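# Hang headset by headband, right hand holding cable

## Task

With the left arm, keep the headset (not its cable) motionless by gripping its headband. The left gripper must be commanded to fully closed, with the headband pinched between its fingers. Those fingers may contact only the headband; the cat ears count as headband, but the thin side arms running down to the ear cups do not. The headset's lowest point must be roughly a hand's length or more above the table, and no part of it may reach beyond the table edge. Apart from its own cable, nothing may touch the headset, though the right arm is allowed to. The cable's plug counts as a separate object; the cable itself does not. The right gripper must hold the cable firmly between its fingers, not at the fingertips or finger edges, at a point below where the cable exits the ear cup. The cable stretch from the ear cup to that grip must be well above the table and touch nothing except itself, the headset and the arms. If the right arm were taken away, no part of the headset may drop more than slightly. The cable's free end must not hang below the table top. If that end ever drops well below the table top or goes well past the table edge, held or not, the task fails. Once all of this holds, declare completion. Apart from this hold, anything kept in place only by the robot at the end does not count as done.

## Robot and tools

Robot: two arms, left_arm and right_arm, each a 6-joint arm with a two-finger parallel gripper. Arm roots in the scene frame: left_arm at (+0.012, +0.254, 0) m, quat_wxyz (+0.996, 0, 0, -0.086); right_arm at (+0.029, -0.337, 0) m, quat_wxyz (+0.999, 0, 0, +0.054).

Frame: a single shared scene frame. The origin is on the table top midway between the arms. +z is up, +x points out over the table, and left_arm sits on the +y side. The arm names do not match image sides. The fingers extend along the gripper's +z axis and close along its y axis. end_effector_position is the point between the finger pads, about 1 cm short of the tips.

ROW format (used by every motion call): one flat list of 16 numbers covering both arms, always all 16 even if only one arm moves. Order: left_arm x, y, z, qw, qx, qy, qz, opening, then right_arm x, y, z, qw, qx, qy, qz, opening. x, y, z are an absolute target position in metres in the scene frame. The quaternion is an absolute target orientation, w first. Opening runs from -1 (closed) to +1 (fully open, 0.094 m); it is a target, not an offset. A target lying more than 0.6 m from that arm's last reported position along any of its gripper's axes is refused, and nothing is sent. Every control step, the command is clipped to within 70 mm and 16 degrees of the measured pose. When the controller cannot satisfy both position and orientation, it favours position.

execute_actions: argument actions is a list with zero or one item. [] just returns the state. {"rows": [...], "steps": n} runs 1 to 15 rows, with n at most 15 (default 15). Each step lasts 1/30 s, and the last row repeats if rows run out. {"steps": n} alone is a wait of up to 300 steps, counted from the previous result, so your reply time uses them up. Optional pictures (boolean) controls whether camera images come back. After an action, an arm continues at most to its last clipped pose, so large moves need follow-up calls.

move: target is one 16-number row as above, and speed is the top path speed in m/s, from 0.002 to 0.5 (default 0.25). Turning is capped at twice that value in rad/s. Both grippers travel in straight lines that finish together, over 0.5 to 10 s; a longer path is cut off at 10 s. Openings are applied at the start. The paths do not avoid obstacles or the other arm. Grippers lag, drift and can overshoot speed near full reach. Faster moves, and targets placed deeper past a contact, hit and press harder. The result has a move: line giving how it ended (done, off_target, moving, held, fault) and which limits acted. paced means the pose was clipped. held means a check blocked steps; afterwards the arm may move far faster than speed. It also gives each gripper's distance from its target.

wait: seconds from 0 to 10. It lets the simulation run with no new command.

zoom_image: camera (one of cam_head_left, cam_head_right, cam_high, cam_low, cam_left_wrist, cam_right_wrist) and region [x0, y0, x1, y1] in that camera's pixels, at most 504 by 504. It returns an enlarged view of the latest image. Images are 504x504, except the two wrist cameras at 616x616 (fisheye).

read_manual: section "licences" only; it returns licence text and does not move anything.

finished_scene: scene, the current scene's number. Call it only once the hold is complete and stable.

Result lines: each arm's gripper position and quaternion; printed positions may be somewhat off, more so at long reach. grip_measured is the measured finger opening on the command scale, each gripper with its own fixed error of up to about 1 mm. A pose unreachable line and HELD marks mean the clearance check altered or blocked that arm's command. The Hand target line shows where the controller is currently driving each gripper. FAULT or OVER-TEMPERATURE FAULT lines mean an arm was stopped. MOTOR HOT warns from 75 °C; at 90 °C that arm pauses for 10 s, and at 100 °C it goes limp and falls. The joint ranges are listed in the results.

Gripping: to hold something, command an opening below grip_measured; about 0.03 below gives a secure grip. Each pad can apply up to roughly 50 to 62 N, and less on very thin parts. For the headband, the left arm's opening must end at -1. Joint friction can leave a gripper up to about 31 mm short of its target, and very small commanded moves may not register at all.

Good practice: to keep an arm still, resend its last reported pose and the same quaternion in every call rather than letting it drift. Approach slowly near objects. Never let the arms collide or press into each other. Do not drop the headset, drag the cable's free end off the table, or knock anything off the table. Something may occasionally tug on what you hold, so grip firmly before lifting. Check in the images that the cable runs clear of the table before finishing.

Each tool is called after ">>>" as name([rows], argument=value, ...), one row to a line, values as JSON.

## Session

I'll start by looking at the current state of the scene.

>>> execute_actions(actions=[])

Scene clock: 0.00 s of 4200.00 s.
left_arm: end_effector_position=(+0.3298, +0.5525, +0.1387) grip_measured=+1.000 end_effector_quat_wxyz=(+0.111, -0.280, +0.782, +0.545) | right_arm: end_effector_position=(+0.3922, -0.3155, +0.3519) grip_measured=+1.000 end_effector_quat_wxyz=(+0.477, +0.694, +0.516, +0.157)
Joint positions: left_arm=[ 0.567  1.871  1.23  -0.386 -1.11   0.048  0.094] | right_arm=[ 0.313  1.462  1.701 -1.08   0.842  1.943  0.094]
Joint velocities: left_arm=[ 0.032 -0.017  0.002  0.022  0.022  0.066  0.   ] | right_arm=[-0.002 -0.002 -0.022  0.022 -0.007  0.066  0.   ]
Joint torques (N m, as the arm reports them, + toward a larger angle): no reading
Motor temperatures (°C, as the motors report them): left_arm=[23 23 24 25 26 24] | right_arm=[23 24 24 25 25 26]
Hand target (left_arm): +0.330, +0.553, +0.139; +0.111, -0.280, +0.782, +0.545
Hand target (right_arm): +0.392, -0.315, +0.352; +0.477, +0.694, +0.516, +0.157

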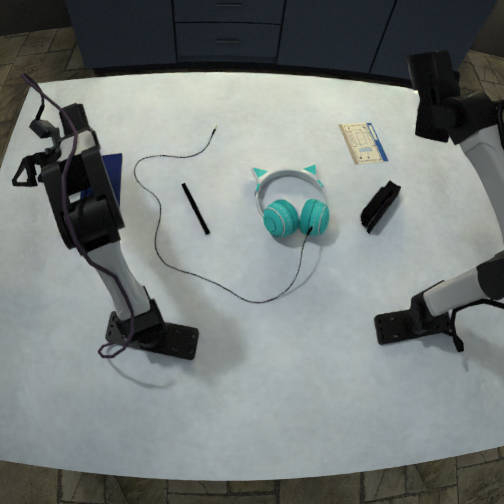

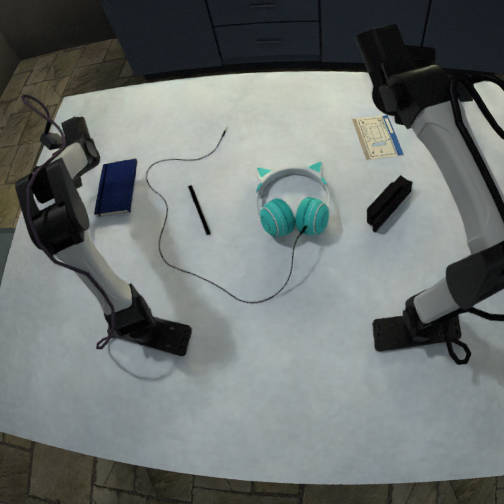

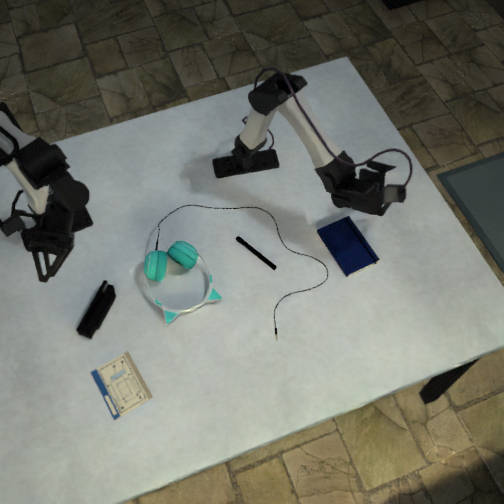

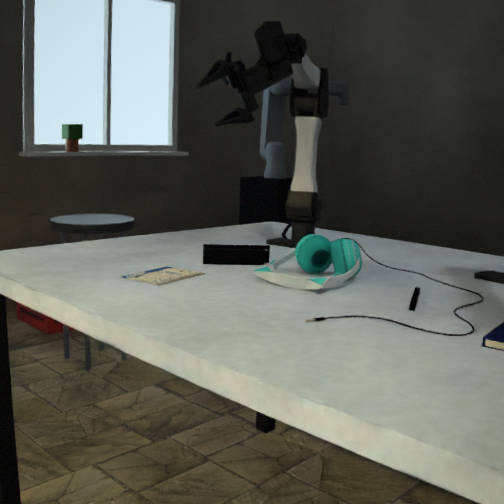

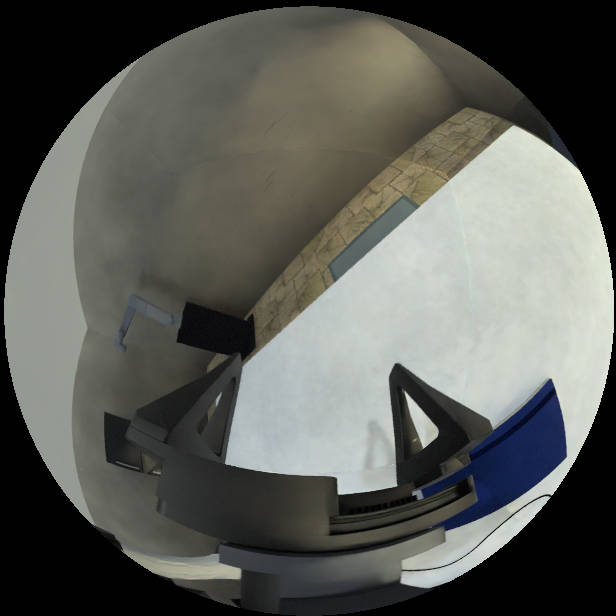

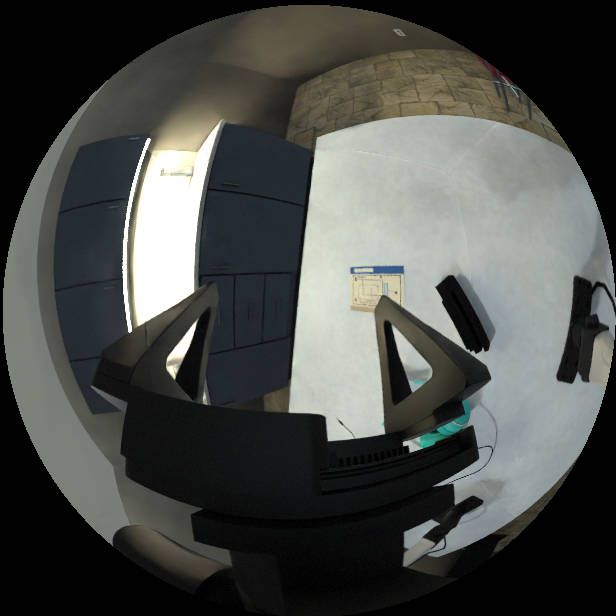

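>>> zoom_image(camera="cam_head_left", region=[230, 140, 350, 260])

>>> zoom_image(camera="cam_head_right", region=[235, 140, 355, 260])

>>> zoom_image(camera="cam_high", region=[120, 220, 240, 340])

>>> zoom_image(camera="cam_low", region=[240, 200, 380, 320])

Region (230, 140, 350, 260) of cam_head_left's 504x504 image, scaled by 4.200, with more detail than that image has.

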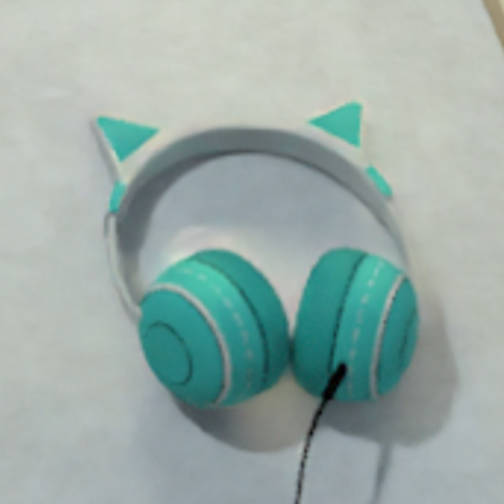

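Region (235, 140, 355, 260) of cam_head_right's 504x504 image, scaled by 4.200, with more detail than that image has.

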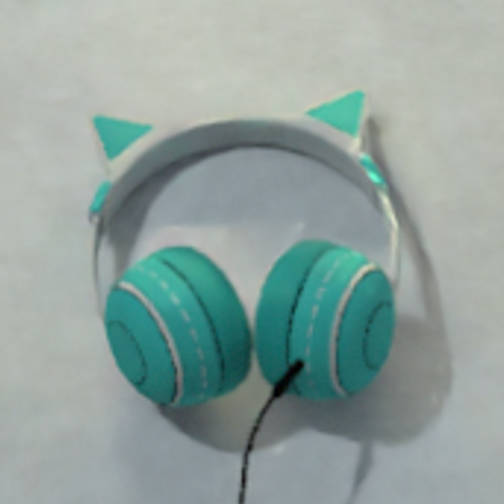

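Region (120, 220, 240, 340) of cam_high's 504x504 image, scaled by 4.200, with more detail than that image has.

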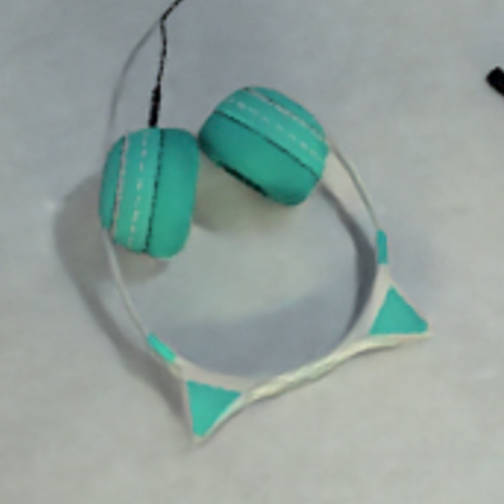

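Region (240, 200, 380, 320) of cam_low's 504x504 image, scaled by 3.600, with more detail than that image has; it fills the top 432 rows of this view, and the rest is white.

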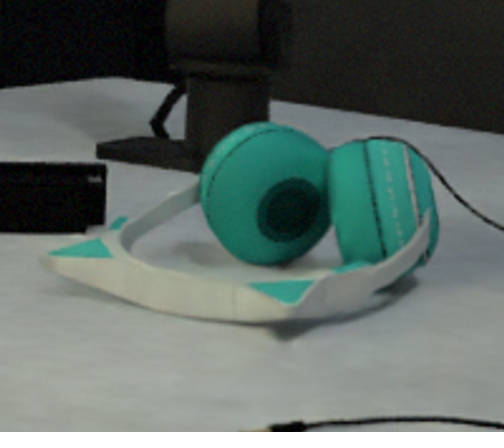

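>>> move(target=[0.41, 0.0, 0.115, 0.0719, 0.642, 0.742, -0.1792, 0.2, 0.33, -0.36, 0.22, 0.7071, 0, 0.7071, 0, 1.0], speed=0.35)

Scene clock: 24.93 s of 4200.00 s.
left_arm: end_effector_position=(+0.4003, +0.0026, +0.1163) grip_measured=+0.201 end_effector_quat_wxyz=(+0.075, +0.641, +0.746, -0.166) | right_arm: end_effector_position=(+0.3309, -0.3620, +0.2160) grip_measured=+1.000 end_effector_quat_wxyz=(+0.694, +0.012, +0.719, +0.011)
Joint positions: left_arm=[-0.269  2.296  2.214 -1.428  0.362  0.967  0.056] | right_arm=[-0.292  0.66   0.218  0.406 -0.183  0.026  0.094]
Joint velocities: left_arm=[ 0.012 -0.012  0.002  0.007  0.051  0.051 -0.   ] | right_arm=[-0.017 -0.007  0.002  0.081 -0.037  0.007  0.   ]
Joint torques (N m, as the arm reports them, + toward a larger angle): left_arm=[ -0.18 -10.33   8.73   0.27   0.44   0.06] | right_arm=[-0.97 -1.45  6.89  2.15 -0.16 -0.19]
Motor temperatures (°C, as the motors report them): left_arm=[23 29 28 27 26 24] | right_arm=[23 26 26 28 25 26]
Hand target (left_arm): +0.398, -0.001, +0.116; +0.072, +0.644, +0.742, -0.173
Hand target (right_arm): +0.329, -0.362, +0.219; +0.702, +0.005, +0.712, +0.008
Off the commanded pose (left_arm): 0.010 m, 2 deg.
Off the commanded pose (right_arm): 0.005 m, 3 deg.
After step 120, 16.57 s passed at rest.
move: off_target (right_arm)
camera_calibration (this result's frames):
cam_left_wrist: T_world_to_cam=[[-0.963178, -0.209511, 0.168502, 0.370369], [-0.17242, 0.962203, 0.2108, 0.0838628], [-0.206298, 0.173985, -0.962897, 0.313512], [0, 0, 0, 1]] pos_world=[0.435868, -0.0576431, 0.221794]
cam_right_wrist: T_world_to_cam=[[-0.0524643, -0.990087, 0.130288, -0.379099], [-0.746328, -0.0478113, -0.663858, 0.373814], [0.663507, -0.132067, -0.736422, 0.00317765], [0, 0, 0, 1]] pos_world=[0.25699, -0.357049, 0.299891]

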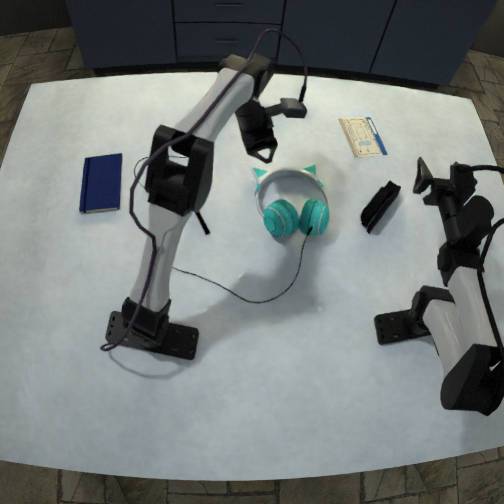

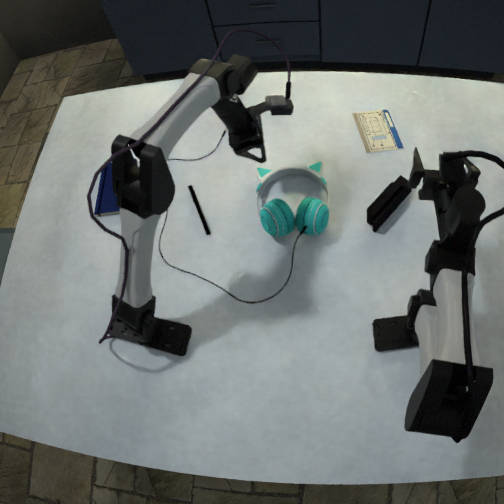

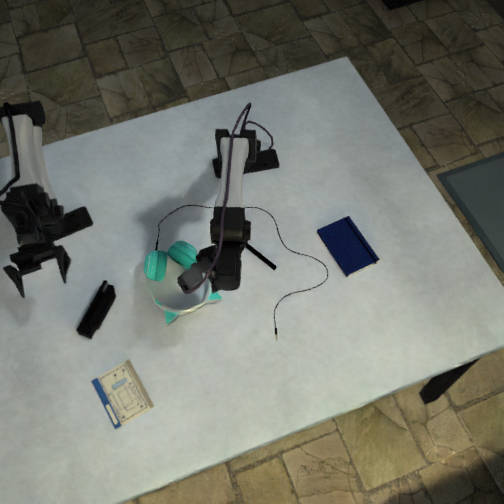

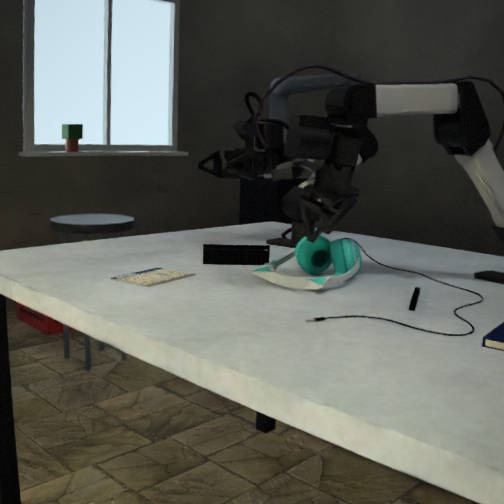

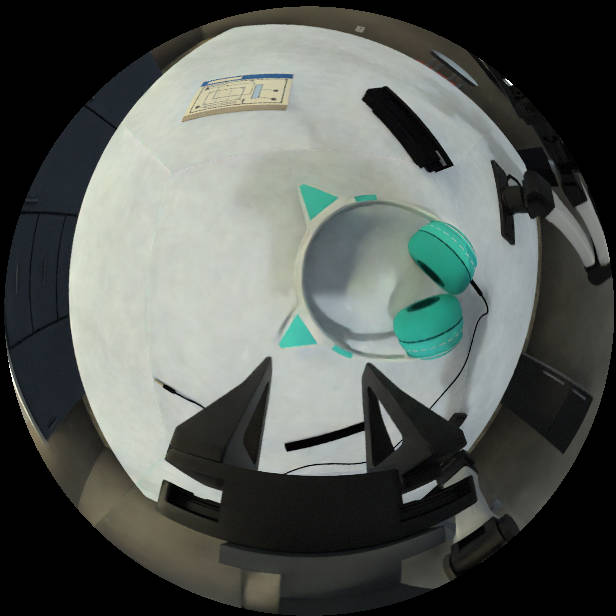

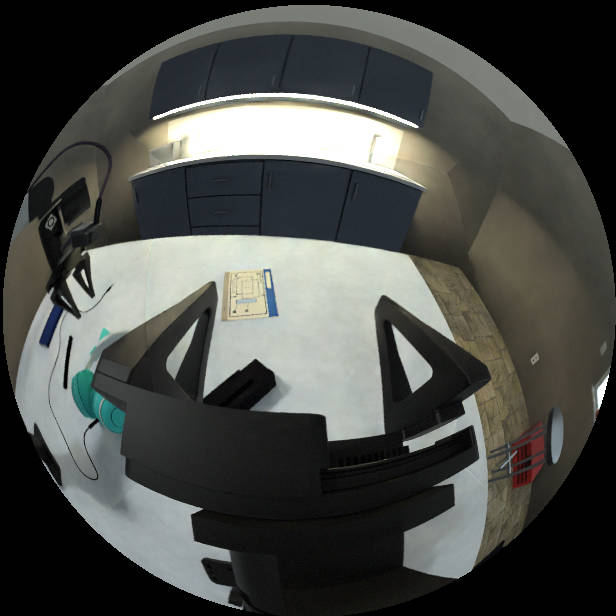

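>>> zoom_image(camera="cam_left_wrist", region=[240, 170, 450, 380])

Region (240, 170, 450, 380) of cam_left_wrist's 616x616 image, scaled by 2.400, with more detail than that image has.

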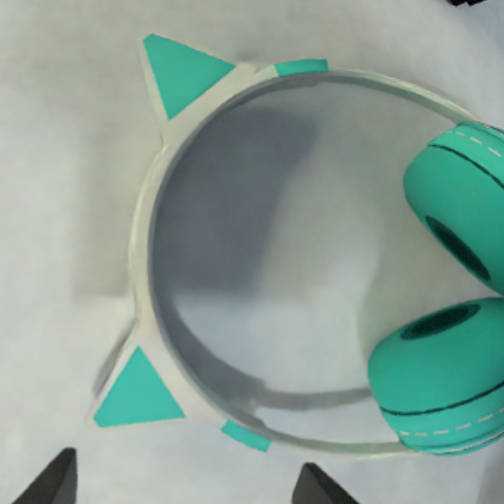

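>>> move(target=[0.418, -0.04, 0.065, 0.0719, 0.642, 0.742, -0.1792, 0.2, 0.3309, -0.362, 0.216, 0.694, 0.012, 0.719, 0.011, 1.0], speed=0.15)

Scene clock: 30.70 s of 4200.00 s.
left_arm: end_effector_position=(+0.4125, -0.0333, +0.0609) grip_measured=+0.201 end_effector_quat_wxyz=(+0.057, +0.642, +0.744, -0.176) | right_arm: end_effector_position=(+0.3309, -0.3618, +0.2161) grip_measured=+1.000 end_effector_quat_wxyz=(+0.694, +0.012, +0.719, +0.011)
Joint positions: left_arm=[-0.322  2.48   2.316 -1.368  0.371  0.922  0.056] | right_arm=[-0.292  0.66   0.218  0.406 -0.185  0.026  0.094]
Joint velocities: left_arm=[-0.002 -0.012 -0.017  0.037 -0.037 -0.051 -0.   ] | right_arm=[ 0.007  0.012 -0.012 -0.037  0.022  0.022  0.   ]
Joint torques (N m, as the arm reports them, + toward a larger angle): left_arm=[ -0.17 -12.17   8.75   0.46   0.4   -0.1 ] | right_arm=[-0.24 -0.62  7.88  1.93 -0.04 -0.06]
Motor temperatures (°C, as the motors report them): left_arm=[23 31 28 27 26 24] | right_arm=[23 25 26 29 25 26]
Hand target (left_arm): +0.417, -0.040, +0.065; +0.072, +0.642, +0.742, -0.179
Hand target (right_arm): +0.331, -0.362, +0.216; +0.694, +0.012, +0.719, +0.011
Off the commanded pose (left_arm): 0.010 m, 2 deg.
Off the commanded pose (right_arm): 0.000 m, 0 deg.
After step 90, 1.77 s passed at rest.
move: done
camera_calibration (this result's frames):
cam_left_wrist: T_world_to_cam=[[-0.958319, -0.19987, 0.204148, 0.380097], [-0.15296, 0.962452, 0.224254, 0.123354], [-0.241305, 0.18368, -0.952908, 0.283056], [0, 0, 0, 1]] pos_world=[0.451425, -0.0947442, 0.164467]
cam_right_wrist: T_world_to_cam=[[-0.0509919, -0.990117, 0.130648, -0.379477], [-0.745997, -0.0492138, -0.664129, 0.373324], [0.663995, -0.131328, -0.736114, 0.00331848], [0, 0, 0, 1]] pos_world=[0.256944, -0.356918, 0.299956]

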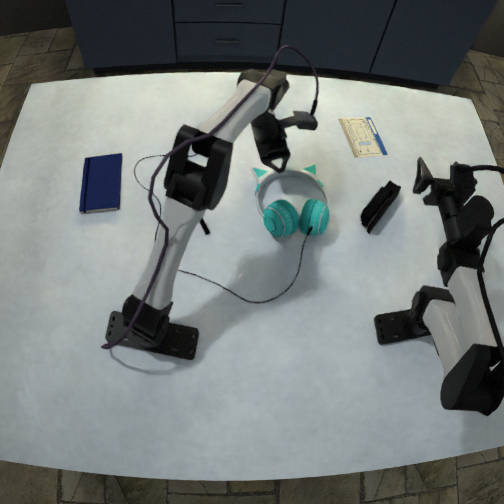

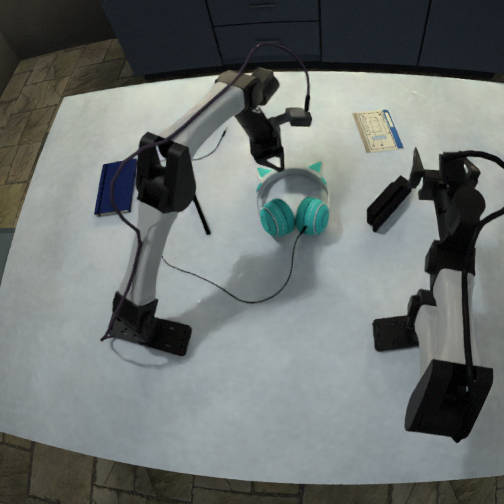

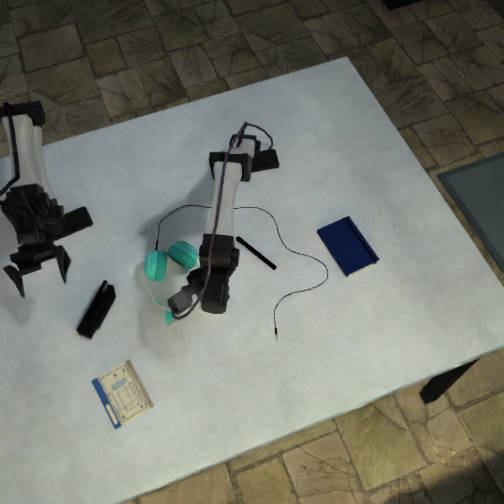

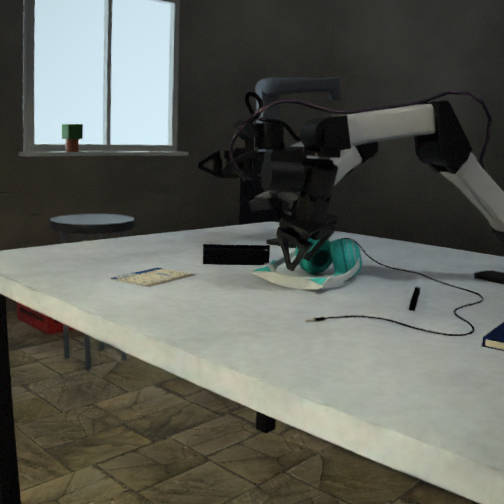

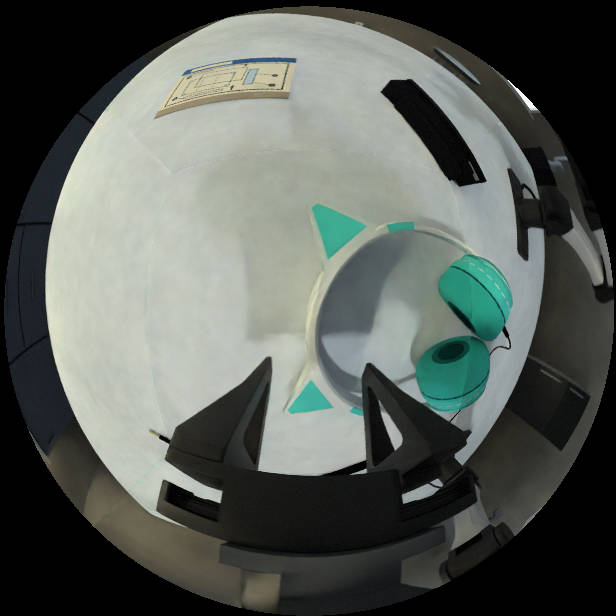

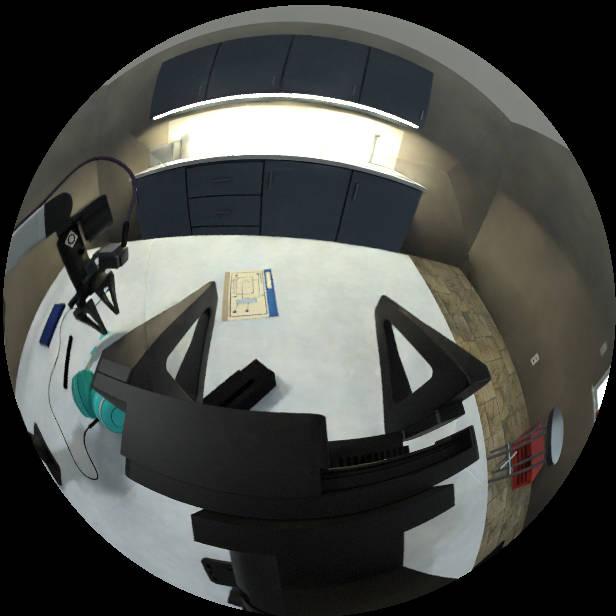

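>>> zoom_image(camera="cam_left_wrist", region=[230, 190, 460, 420])

>>> zoom_image(camera="cam_low", region=[240, 200, 380, 320])

Region (230, 190, 460, 420) of cam_left_wrist's 616x616 image, scaled by 2.191, with more detail than that image has.

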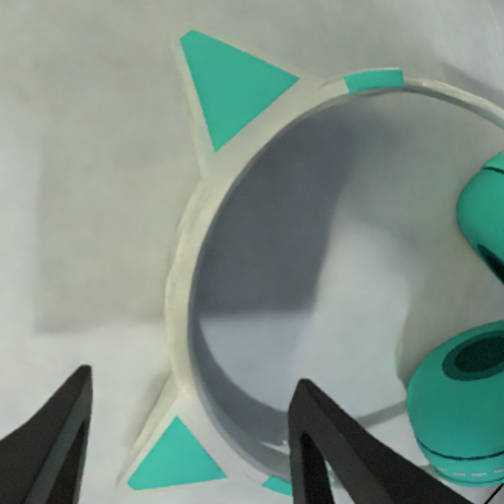

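Region (240, 200, 380, 320) of cam_low's 504x504 image, scaled by 3.600, with more detail than that image has; it fills the top 432 rows of this view, and the rest is white.

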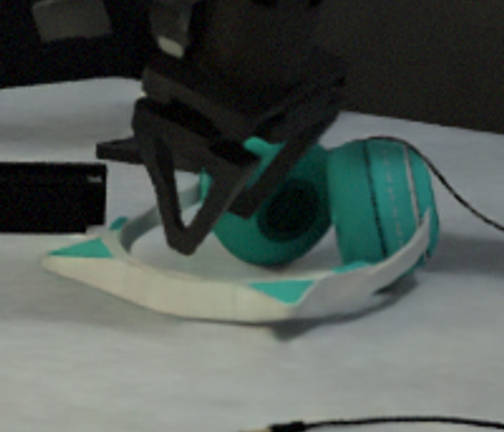

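>>> move(target=[0.415, -0.06, 0.025, 0.0719, 0.642, 0.742, -0.1792, -0.1, 0.3309, -0.362, 0.216, 0.694, 0.012, 0.719, 0.011, 1.0], speed=0.06)

Scene clock: 35.70 s of 4200.00 s.
left_arm: end_effector_position=(+0.4177, -0.0561, +0.0329) grip_measured=-0.099 end_effector_quat_wxyz=(+0.075, +0.643, +0.742, -0.174) | right_arm: end_effector_position=(+0.3309, -0.3618, +0.2161) grip_measured=+1.000 end_effector_quat_wxyz=(+0.694, +0.012, +0.719, +0.011)
Joint positions: left_arm=[-0.357  2.513  2.263 -1.231  0.371  0.881  0.042] | right_arm=[-0.292  0.66   0.218  0.406 -0.185  0.026  0.094]
Joint velocities: left_arm=[-0.007  0.007  0.002 -0.007  0.037  0.081  0.001] | right_arm=[ 0.002 -0.002 -0.007 -0.037 -0.007 -0.037  0.   ]
Joint torques (N m, as the arm reports them, + toward a larger angle): left_arm=[ -0.28 -12.03   5.58   0.61   0.38  -0.11] | right_arm=[-0.25 -0.64  7.96  1.93 -0.04 -0.07]
Motor temperatures (°C, as the motors report them): left_arm=[23 33 29 26 26 24] | right_arm=[23 25 27 30 25 26]
Hand target (left_arm): +0.414, -0.060, +0.025; +0.071, +0.642, +0.742, -0.179
Hand target (right_arm): +0.331, -0.362, +0.216; +0.694, +0.012, +0.719, +0.011
Off the commanded pose (left_arm): 0.009 m, 1 deg.
Off the commanded pose (right_arm): 0.000 m, 0 deg.
After step 90, 0.80 s passed at rest.
move: done
camera_calibration (this result's frames):
cam_left_wrist: T_world_to_cam=[[-0.963539, -0.198869, 0.179009, 0.389302], [-0.162183, 0.966194, 0.200416, 0.157155], [-0.212814, 0.164076, -0.963218, 0.249172], [0, 0, 0, 1]] pos_world=[0.453623, -0.115305, 0.138822]
cam_right_wrist: T_world_to_cam=[[-0.0509919, -0.990117, 0.130648, -0.379477], [-0.745997, -0.0492138, -0.664129, 0.373324], [0.663995, -0.131328, -0.736114, 0.00331848], [0, 0, 0, 1]] pos_world=[0.256944, -0.356918, 0.299956]

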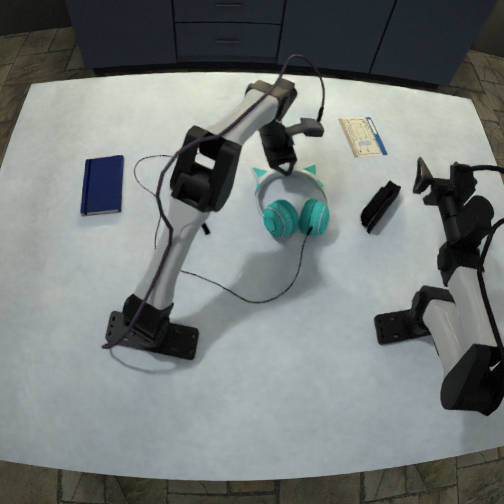

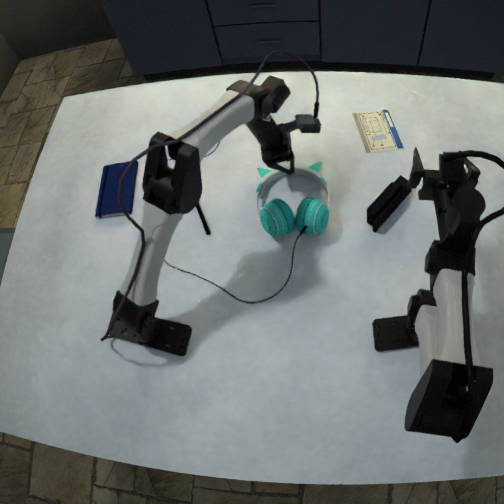

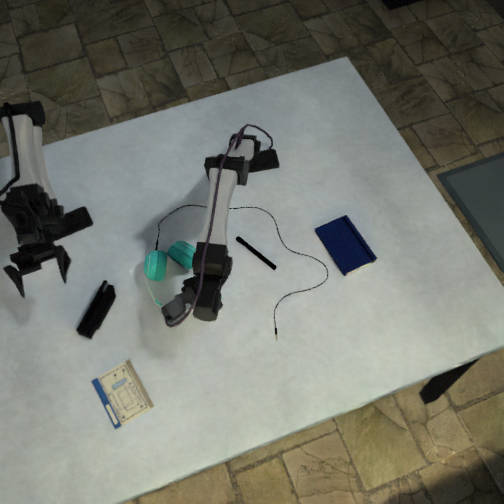

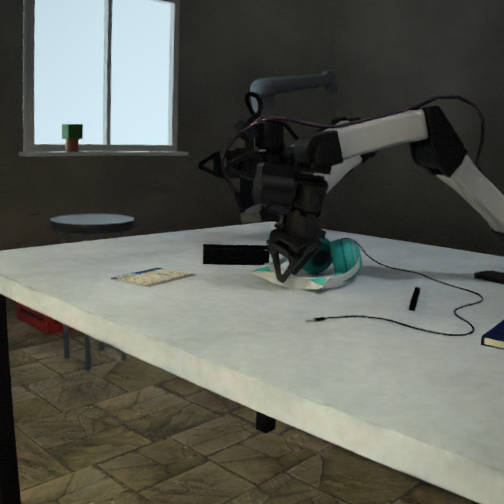

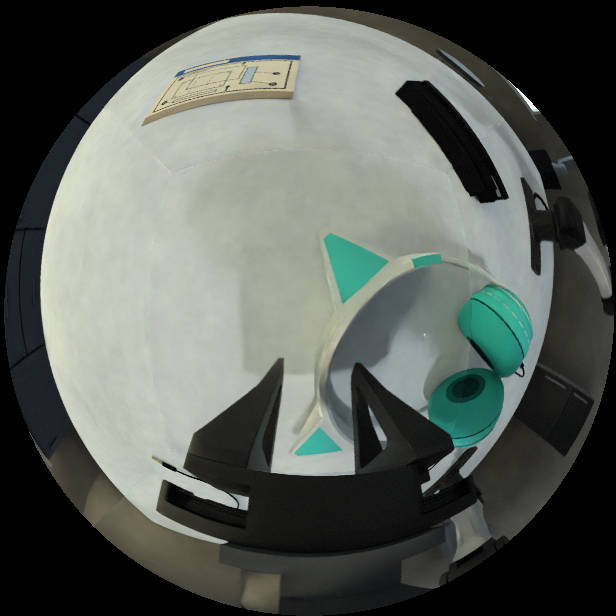

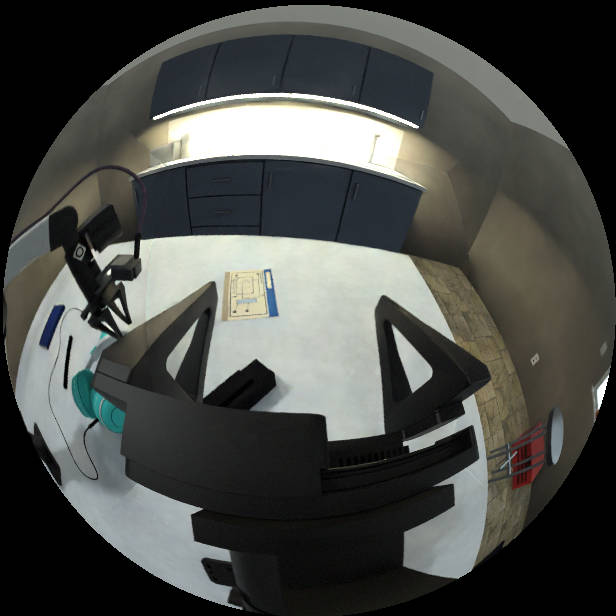

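>>> move(target=[0.411, -0.061, 0.011, 0.0719, 0.642, 0.742, -0.1792, -0.3, 0.3309, -0.362, 0.216, 0.694, 0.012, 0.719, 0.011, 1.0], speed=0.03)

>>> zoom_image(camera="cam_low", region=[240, 210, 360, 310])

Scene clock: 37.23 s of 4200.00 s.
left_arm: end_effector_position=(+0.4158, -0.0558, +0.0175) grip_measured=-0.299 end_effector_quat_wxyz=(+0.073, +0.640, +0.744, -0.177) | right_arm: end_effector_position=(+0.3309, -0.3618, +0.2161) grip_measured=+1.000 end_effector_quat_wxyz=(+0.694, +0.012, +0.719, +0.011)
Joint positions: left_arm=[-0.357  2.512  2.199 -1.173  0.376  0.876  0.033] | right_arm=[-0.292  0.66   0.218  0.406 -0.185  0.026  0.094]
Joint velocities: left_arm=[-0.012 -0.002  0.007 -0.037  0.051  0.037  0.001] | right_arm=[-0.002  0.012 -0.012 -0.081  0.051 -0.037  0.   ]
Joint torques (N m, as the arm reports them, + toward a larger angle): left_arm=[ -0.73 -12.7    4.49   0.6    0.28  -0.04] | right_arm=[-0.22 -0.59  7.99  1.94 -0.04 -0.05]
Motor temperatures (°C, as the motors report them): left_arm=[23 34 29 26 26 24] | right_arm=[23 25 27 30 25 26]
Hand target (left_arm): +0.411, -0.061, +0.011; +0.071, +0.642, +0.742, -0.179
Hand target (right_arm): +0.331, -0.362, +0.216; +0.694, +0.012, +0.719, +0.011
Off the commanded pose (left_arm): 0.010 m, 0 deg.
Off the commanded pose (right_arm): 0.000 m, 0 deg.
move: done
camera_calibration (this result's frames):
cam_left_wrist: T_world_to_cam=[[-0.961192, -0.203034, 0.186781, 0.388934], [-0.165016, 0.96569, 0.200533, 0.160824], [-0.221087, 0.161929, -0.961717, 0.237182], [0, 0, 0, 1]] pos_world=[0.452816, -0.114746, 0.123206]
cam_right_wrist: T_world_to_cam=[[-0.0509919, -0.990117, 0.130648, -0.379477], [-0.745997, -0.0492138, -0.664129, 0.373324], [0.663995, -0.131328, -0.736114, 0.00331848], [0, 0, 0, 1]] pos_world=[0.256944, -0.356918, 0.299956]

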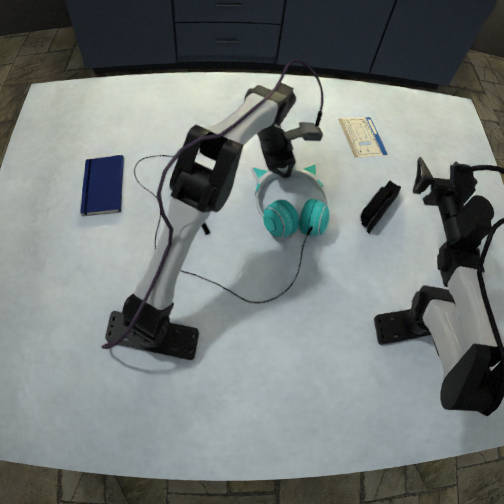

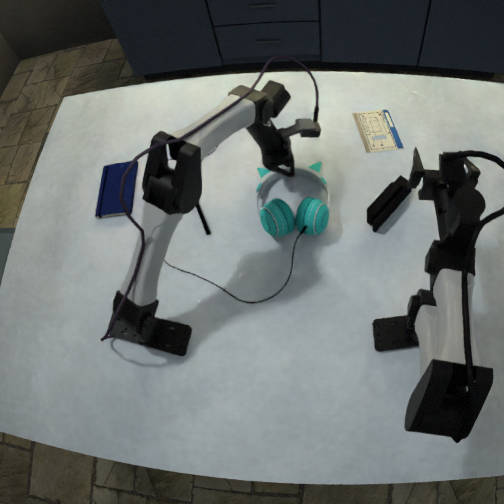

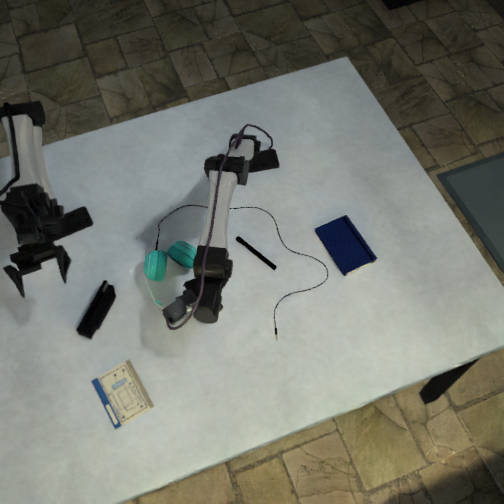

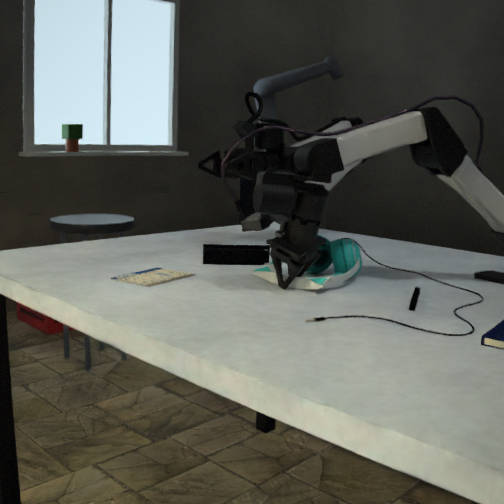

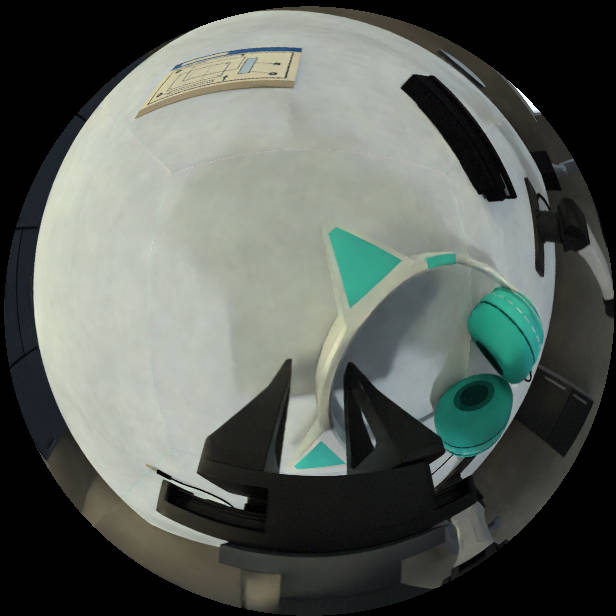

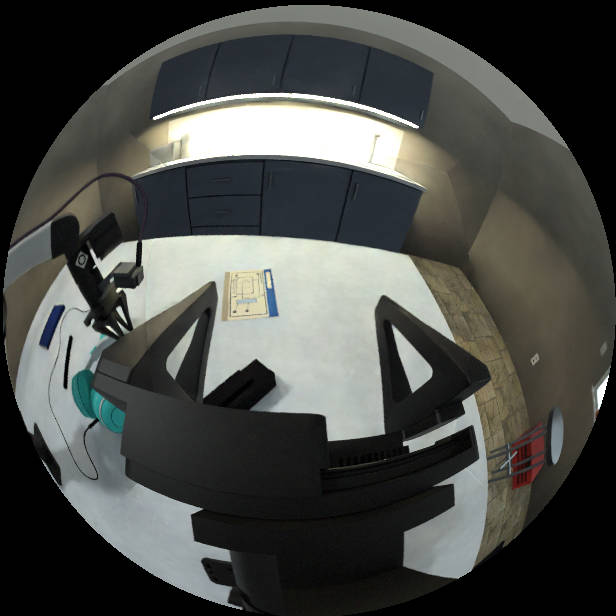

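Region (240, 210, 360, 310) of cam_low's 504x504 image, scaled by 4.200, with more detail than that image has.

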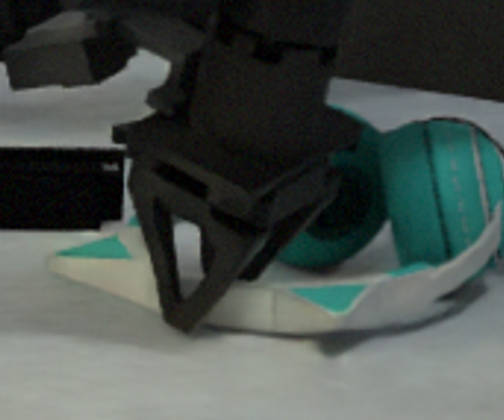

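>>> execute_actions([
  {"rows": [[0.4158,-0.0558,0.0165,0.073,0.640,0.744,-0.177,-0.36,0.3309,-0.362,0.216,0.694,0.012,0.719,0.011,1.0],[0.4158,-0.0558,0.0165,0.073,0.640,0.744,-0.177,-0.42,0.3309,-0.362,0.216,0.694,0.012,0.719,0.011,1.0],[0.4158,-0.0558,0.0165,0.073,0.640,0.744,-0.177,-0.48,0.3309,-0.362,0.216,0.694,0.012,0.719,0.011,1.0],[0.4158,-0.0558,0.0165,0.073,0.640,0.744,-0.177,-0.54,0.3309,-0.362,0.216,0.694,0.012,0.719,0.011,1.0],[0.4158,-0.0558,0.0165,0.073,0.640,0.744,-0.177,-0.6,0.3309,-0.362,0.216,0.694,0.012,0.719,0.011,1.0],[0.4158,-0.0558,0.0165,0.073,0.640,0.744,-0.177,-0.65,0.3309,-0.362,0.216,0.694,0.012,0.719,0.011,1.0],[0.4158,-0.0558,0.0165,0.073,0.640,0.744,-0.177,-0.7,0.3309,-0.362,0.216,0.694,0.012,0.719,0.011,1.0],[0.4158,-0.0558,0.0165,0.073,0.640,0.744,-0.177,-0.74,0.3309,-0.362,0.216,0.694,0.012,0.719,0.011,1.0],[0.4158,-0.0558,0.0165,0.073,0.640,0.744,-0.177,-0.78,0.3309,-0.362,0.216,0.694,0.012,0.719,0.011,1.0],[0.4158,-0.0558,0.0165,0.073,0.640,0.744,-0.177,-0.82,0.3309,-0.362,0.216,0.694,0.012,0.719,0.011,1.0],[0.4158,-0.0558,0.0165,0.073,0.640,0.744,-0.177,-0.86,0.3309,-0.362,0.216,0.694,0.012,0.719,0.011,1.0],[0.4158,-0.0558,0.0165,0.073,0.640,0.744,-0.177,-0.9,0.3309,-0.362,0.216,0.694,0.012,0.719,0.011,1.0],[0.4158,-0.0558,0.0165,0.073,0.640,0.744,-0.177,-0.94,0.3309,-0.362,0.216,0.694,0.012,0.719,0.011,1.0],[0.4158,-0.0558,0.0165,0.073,0.640,0.744,-0.177,-0.97,0.3309,-0.362,0.216,0.694,0.012,0.719,0.011,1.0],[0.4158,-0.0558,0.0165,0.073,0.640,0.744,-0.177,-1.0,0.3309,-0.362,0.216,0.694,0.012,0.719,0.011,1.0]], "steps": 15},
], pictures=false)

>>> execute_actions([
  {"steps": 15},
])

Scene clock: 39.10 s of 4200.00 s.
left_arm: end_effector_position=(+0.4164, -0.0560, +0.0174) grip_measured=-0.828 end_effector_quat_wxyz=(+0.075, +0.641, +0.743, -0.176) | right_arm: end_effector_position=(+0.3309, -0.3618, +0.2161) grip_measured=+1.000 end_effector_quat_wxyz=(+0.694, +0.012, +0.719, +0.011)
Joint positions: left_arm=[-0.357  2.512  2.199 -1.17   0.375  0.877  0.008] | right_arm=[-0.292  0.66   0.218  0.406 -0.185  0.026  0.094]
Joint velocities: left_arm=[ 0.002 -0.002 -0.017  0.007 -0.051 -0.037 -0.   ] | right_arm=[ 0.012  0.017 -0.007 -0.022  0.095 -0.051  0.   ]
Joint torques (N m, as the arm reports them, + toward a larger angle): left_arm=[  0.3  -12.45   6.86   0.44   0.39  -0.02] | right_arm=[-0.22 -0.63  7.97  1.94 -0.03 -0.06]
Motor temperatures (°C, as the motors report them): left_arm=[23 35 29 26 26 24] | right_arm=[23 25 27 30 25 26]
Hand target (left_arm): +0.416, -0.056, +0.017; +0.073, +0.640, +0.744, -0.177
Hand target (right_arm): +0.331, -0.362, +0.216; +0.694, +0.012, +0.719, +0.011
Off the commanded pose (left_arm): 0.001 m, 0 deg.
Off the commanded pose (right_arm): 0.000 m, 0 deg.
Steps of this call (steps 1 to 41: nothing new was sent; steps 42 to 56: all 15 steps of this action). Readings (end_effector_position):
42: left_arm (+0.4161, -0.0562, +0.0175) | right_arm (+0.3309, -0.3618, +0.2161)
43: left_arm (+0.4162, -0.0563, +0.0175) | right_arm (+0.3309, -0.3618, +0.2161)
45: left_arm (+0.4162, -0.0563, +0.0175) | right_arm (+0.3309, -0.3618, +0.2161)
49: left_arm (+0.4160, -0.0563, +0.0176) | right_arm (+0.3309, -0.3618, +0.2161)
56: the state above

Scene clock: 39.60 s of 4200.00 s.
left_arm: end_effector_position=(+0.4164, -0.0560, +0.0174) grip_measured=-0.828 end_effector_quat_wxyz=(+0.075, +0.641, +0.743, -0.176) | right_arm: end_effector_position=(+0.3309, -0.3618, +0.2161) grip_measured=+1.000 end_effector_quat_wxyz=(+0.694, +0.012, +0.719, +0.011)
Joint positions: left_arm=[-0.357  2.512  2.199 -1.17   0.374  0.877  0.008] | right_arm=[-0.292  0.66   0.218  0.406 -0.185  0.026  0.094]
Joint velocities: left_arm=[-0.012 -0.002 -0.017  0.007  0.051 -0.022 -0.001] | right_arm=[-0.002 -0.022  0.002 -0.022 -0.007 -0.022  0.   ]
Joint torques (N m, as the arm reports them, + toward a larger angle): left_arm=[  0.32 -12.52   6.9    0.44   0.32  -0.03] | right_arm=[-0.25 -0.62  7.94  1.94 -0.06 -0.06]
Motor temperatures (°C, as the motors report them): left_arm=[23 35 29 26 26 24] | right_arm=[23 25 27 30 25 26]
Hand target (left_arm): +0.416, -0.056, +0.016; +0.073, +0.640, +0.744, -0.177
Hand target (right_arm): +0.331, -0.362, +0.216; +0.694, +0.012, +0.719, +0.011
Off the commanded pose (left_arm): 0.001 m, 0 deg.
Off the commanded pose (right_arm): 0.000 m, 0 deg.
Steps of this call (steps 1 to 15: nothing new was sent). Readings (end_effector_position):
1: left_arm (+0.4164, -0.0560, +0.0174) | right_arm (+0.3309, -0.3618, +0.2161)
2: left_arm (+0.4164, -0.0560, +0.0174) | right_arm (+0.3309, -0.3618, +0.2161)
4: left_arm (+0.4164, -0.0560, +0.0174) | right_arm (+0.3309, -0.3618, +0.2161)
8: left_arm (+0.4164, -0.0560, +0.0174) | right_arm (+0.3309, -0.3618, +0.2161)
15: the state above
camera_calibration (this result's frames):
cam_left_wrist: T_world_to_cam=[[-0.962093, -0.201668, 0.183597, 0.390035], [-0.164429, 0.966015, 0.199445, 0.160894], [-0.21758, 0.161696, -0.962556, 0.235778], [0, 0, 0, 1]] pos_world=[0.453005, -0.114893, 0.12325]
cam_right_wrist: T_world_to_cam=[[-0.0509919, -0.990117, 0.130648, -0.379477], [-0.745997, -0.0492138, -0.664129, 0.373324], [0.663995, -0.131328, -0.736114, 0.00331848], [0, 0, 0, 1]] pos_world=[0.256944, -0.356918, 0.299956]

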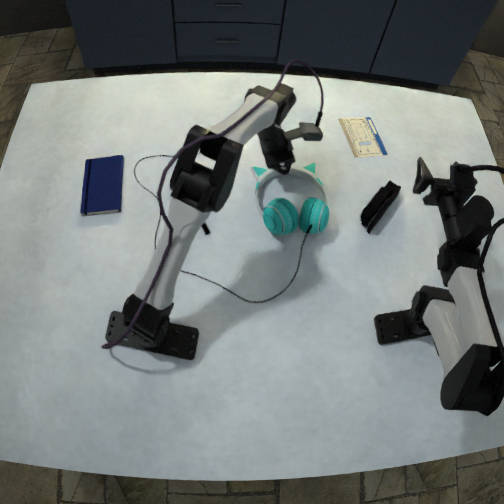

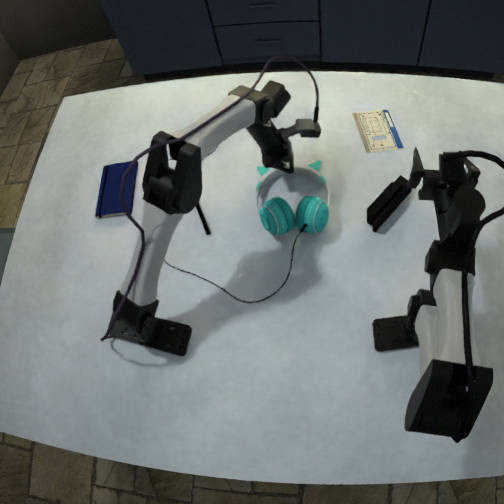

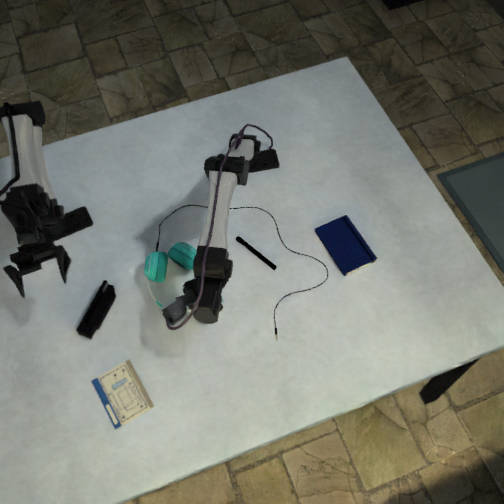

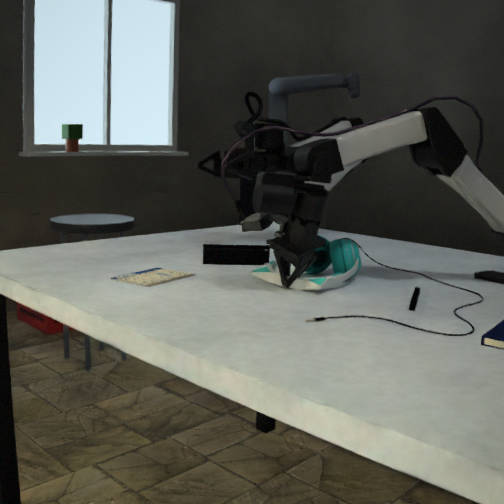

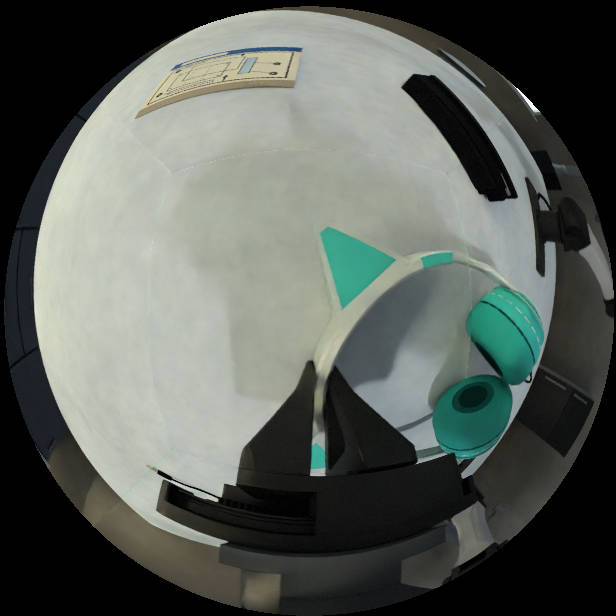

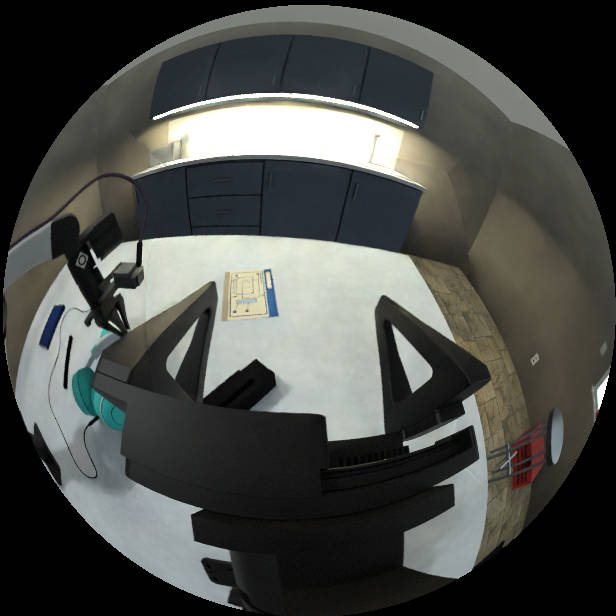

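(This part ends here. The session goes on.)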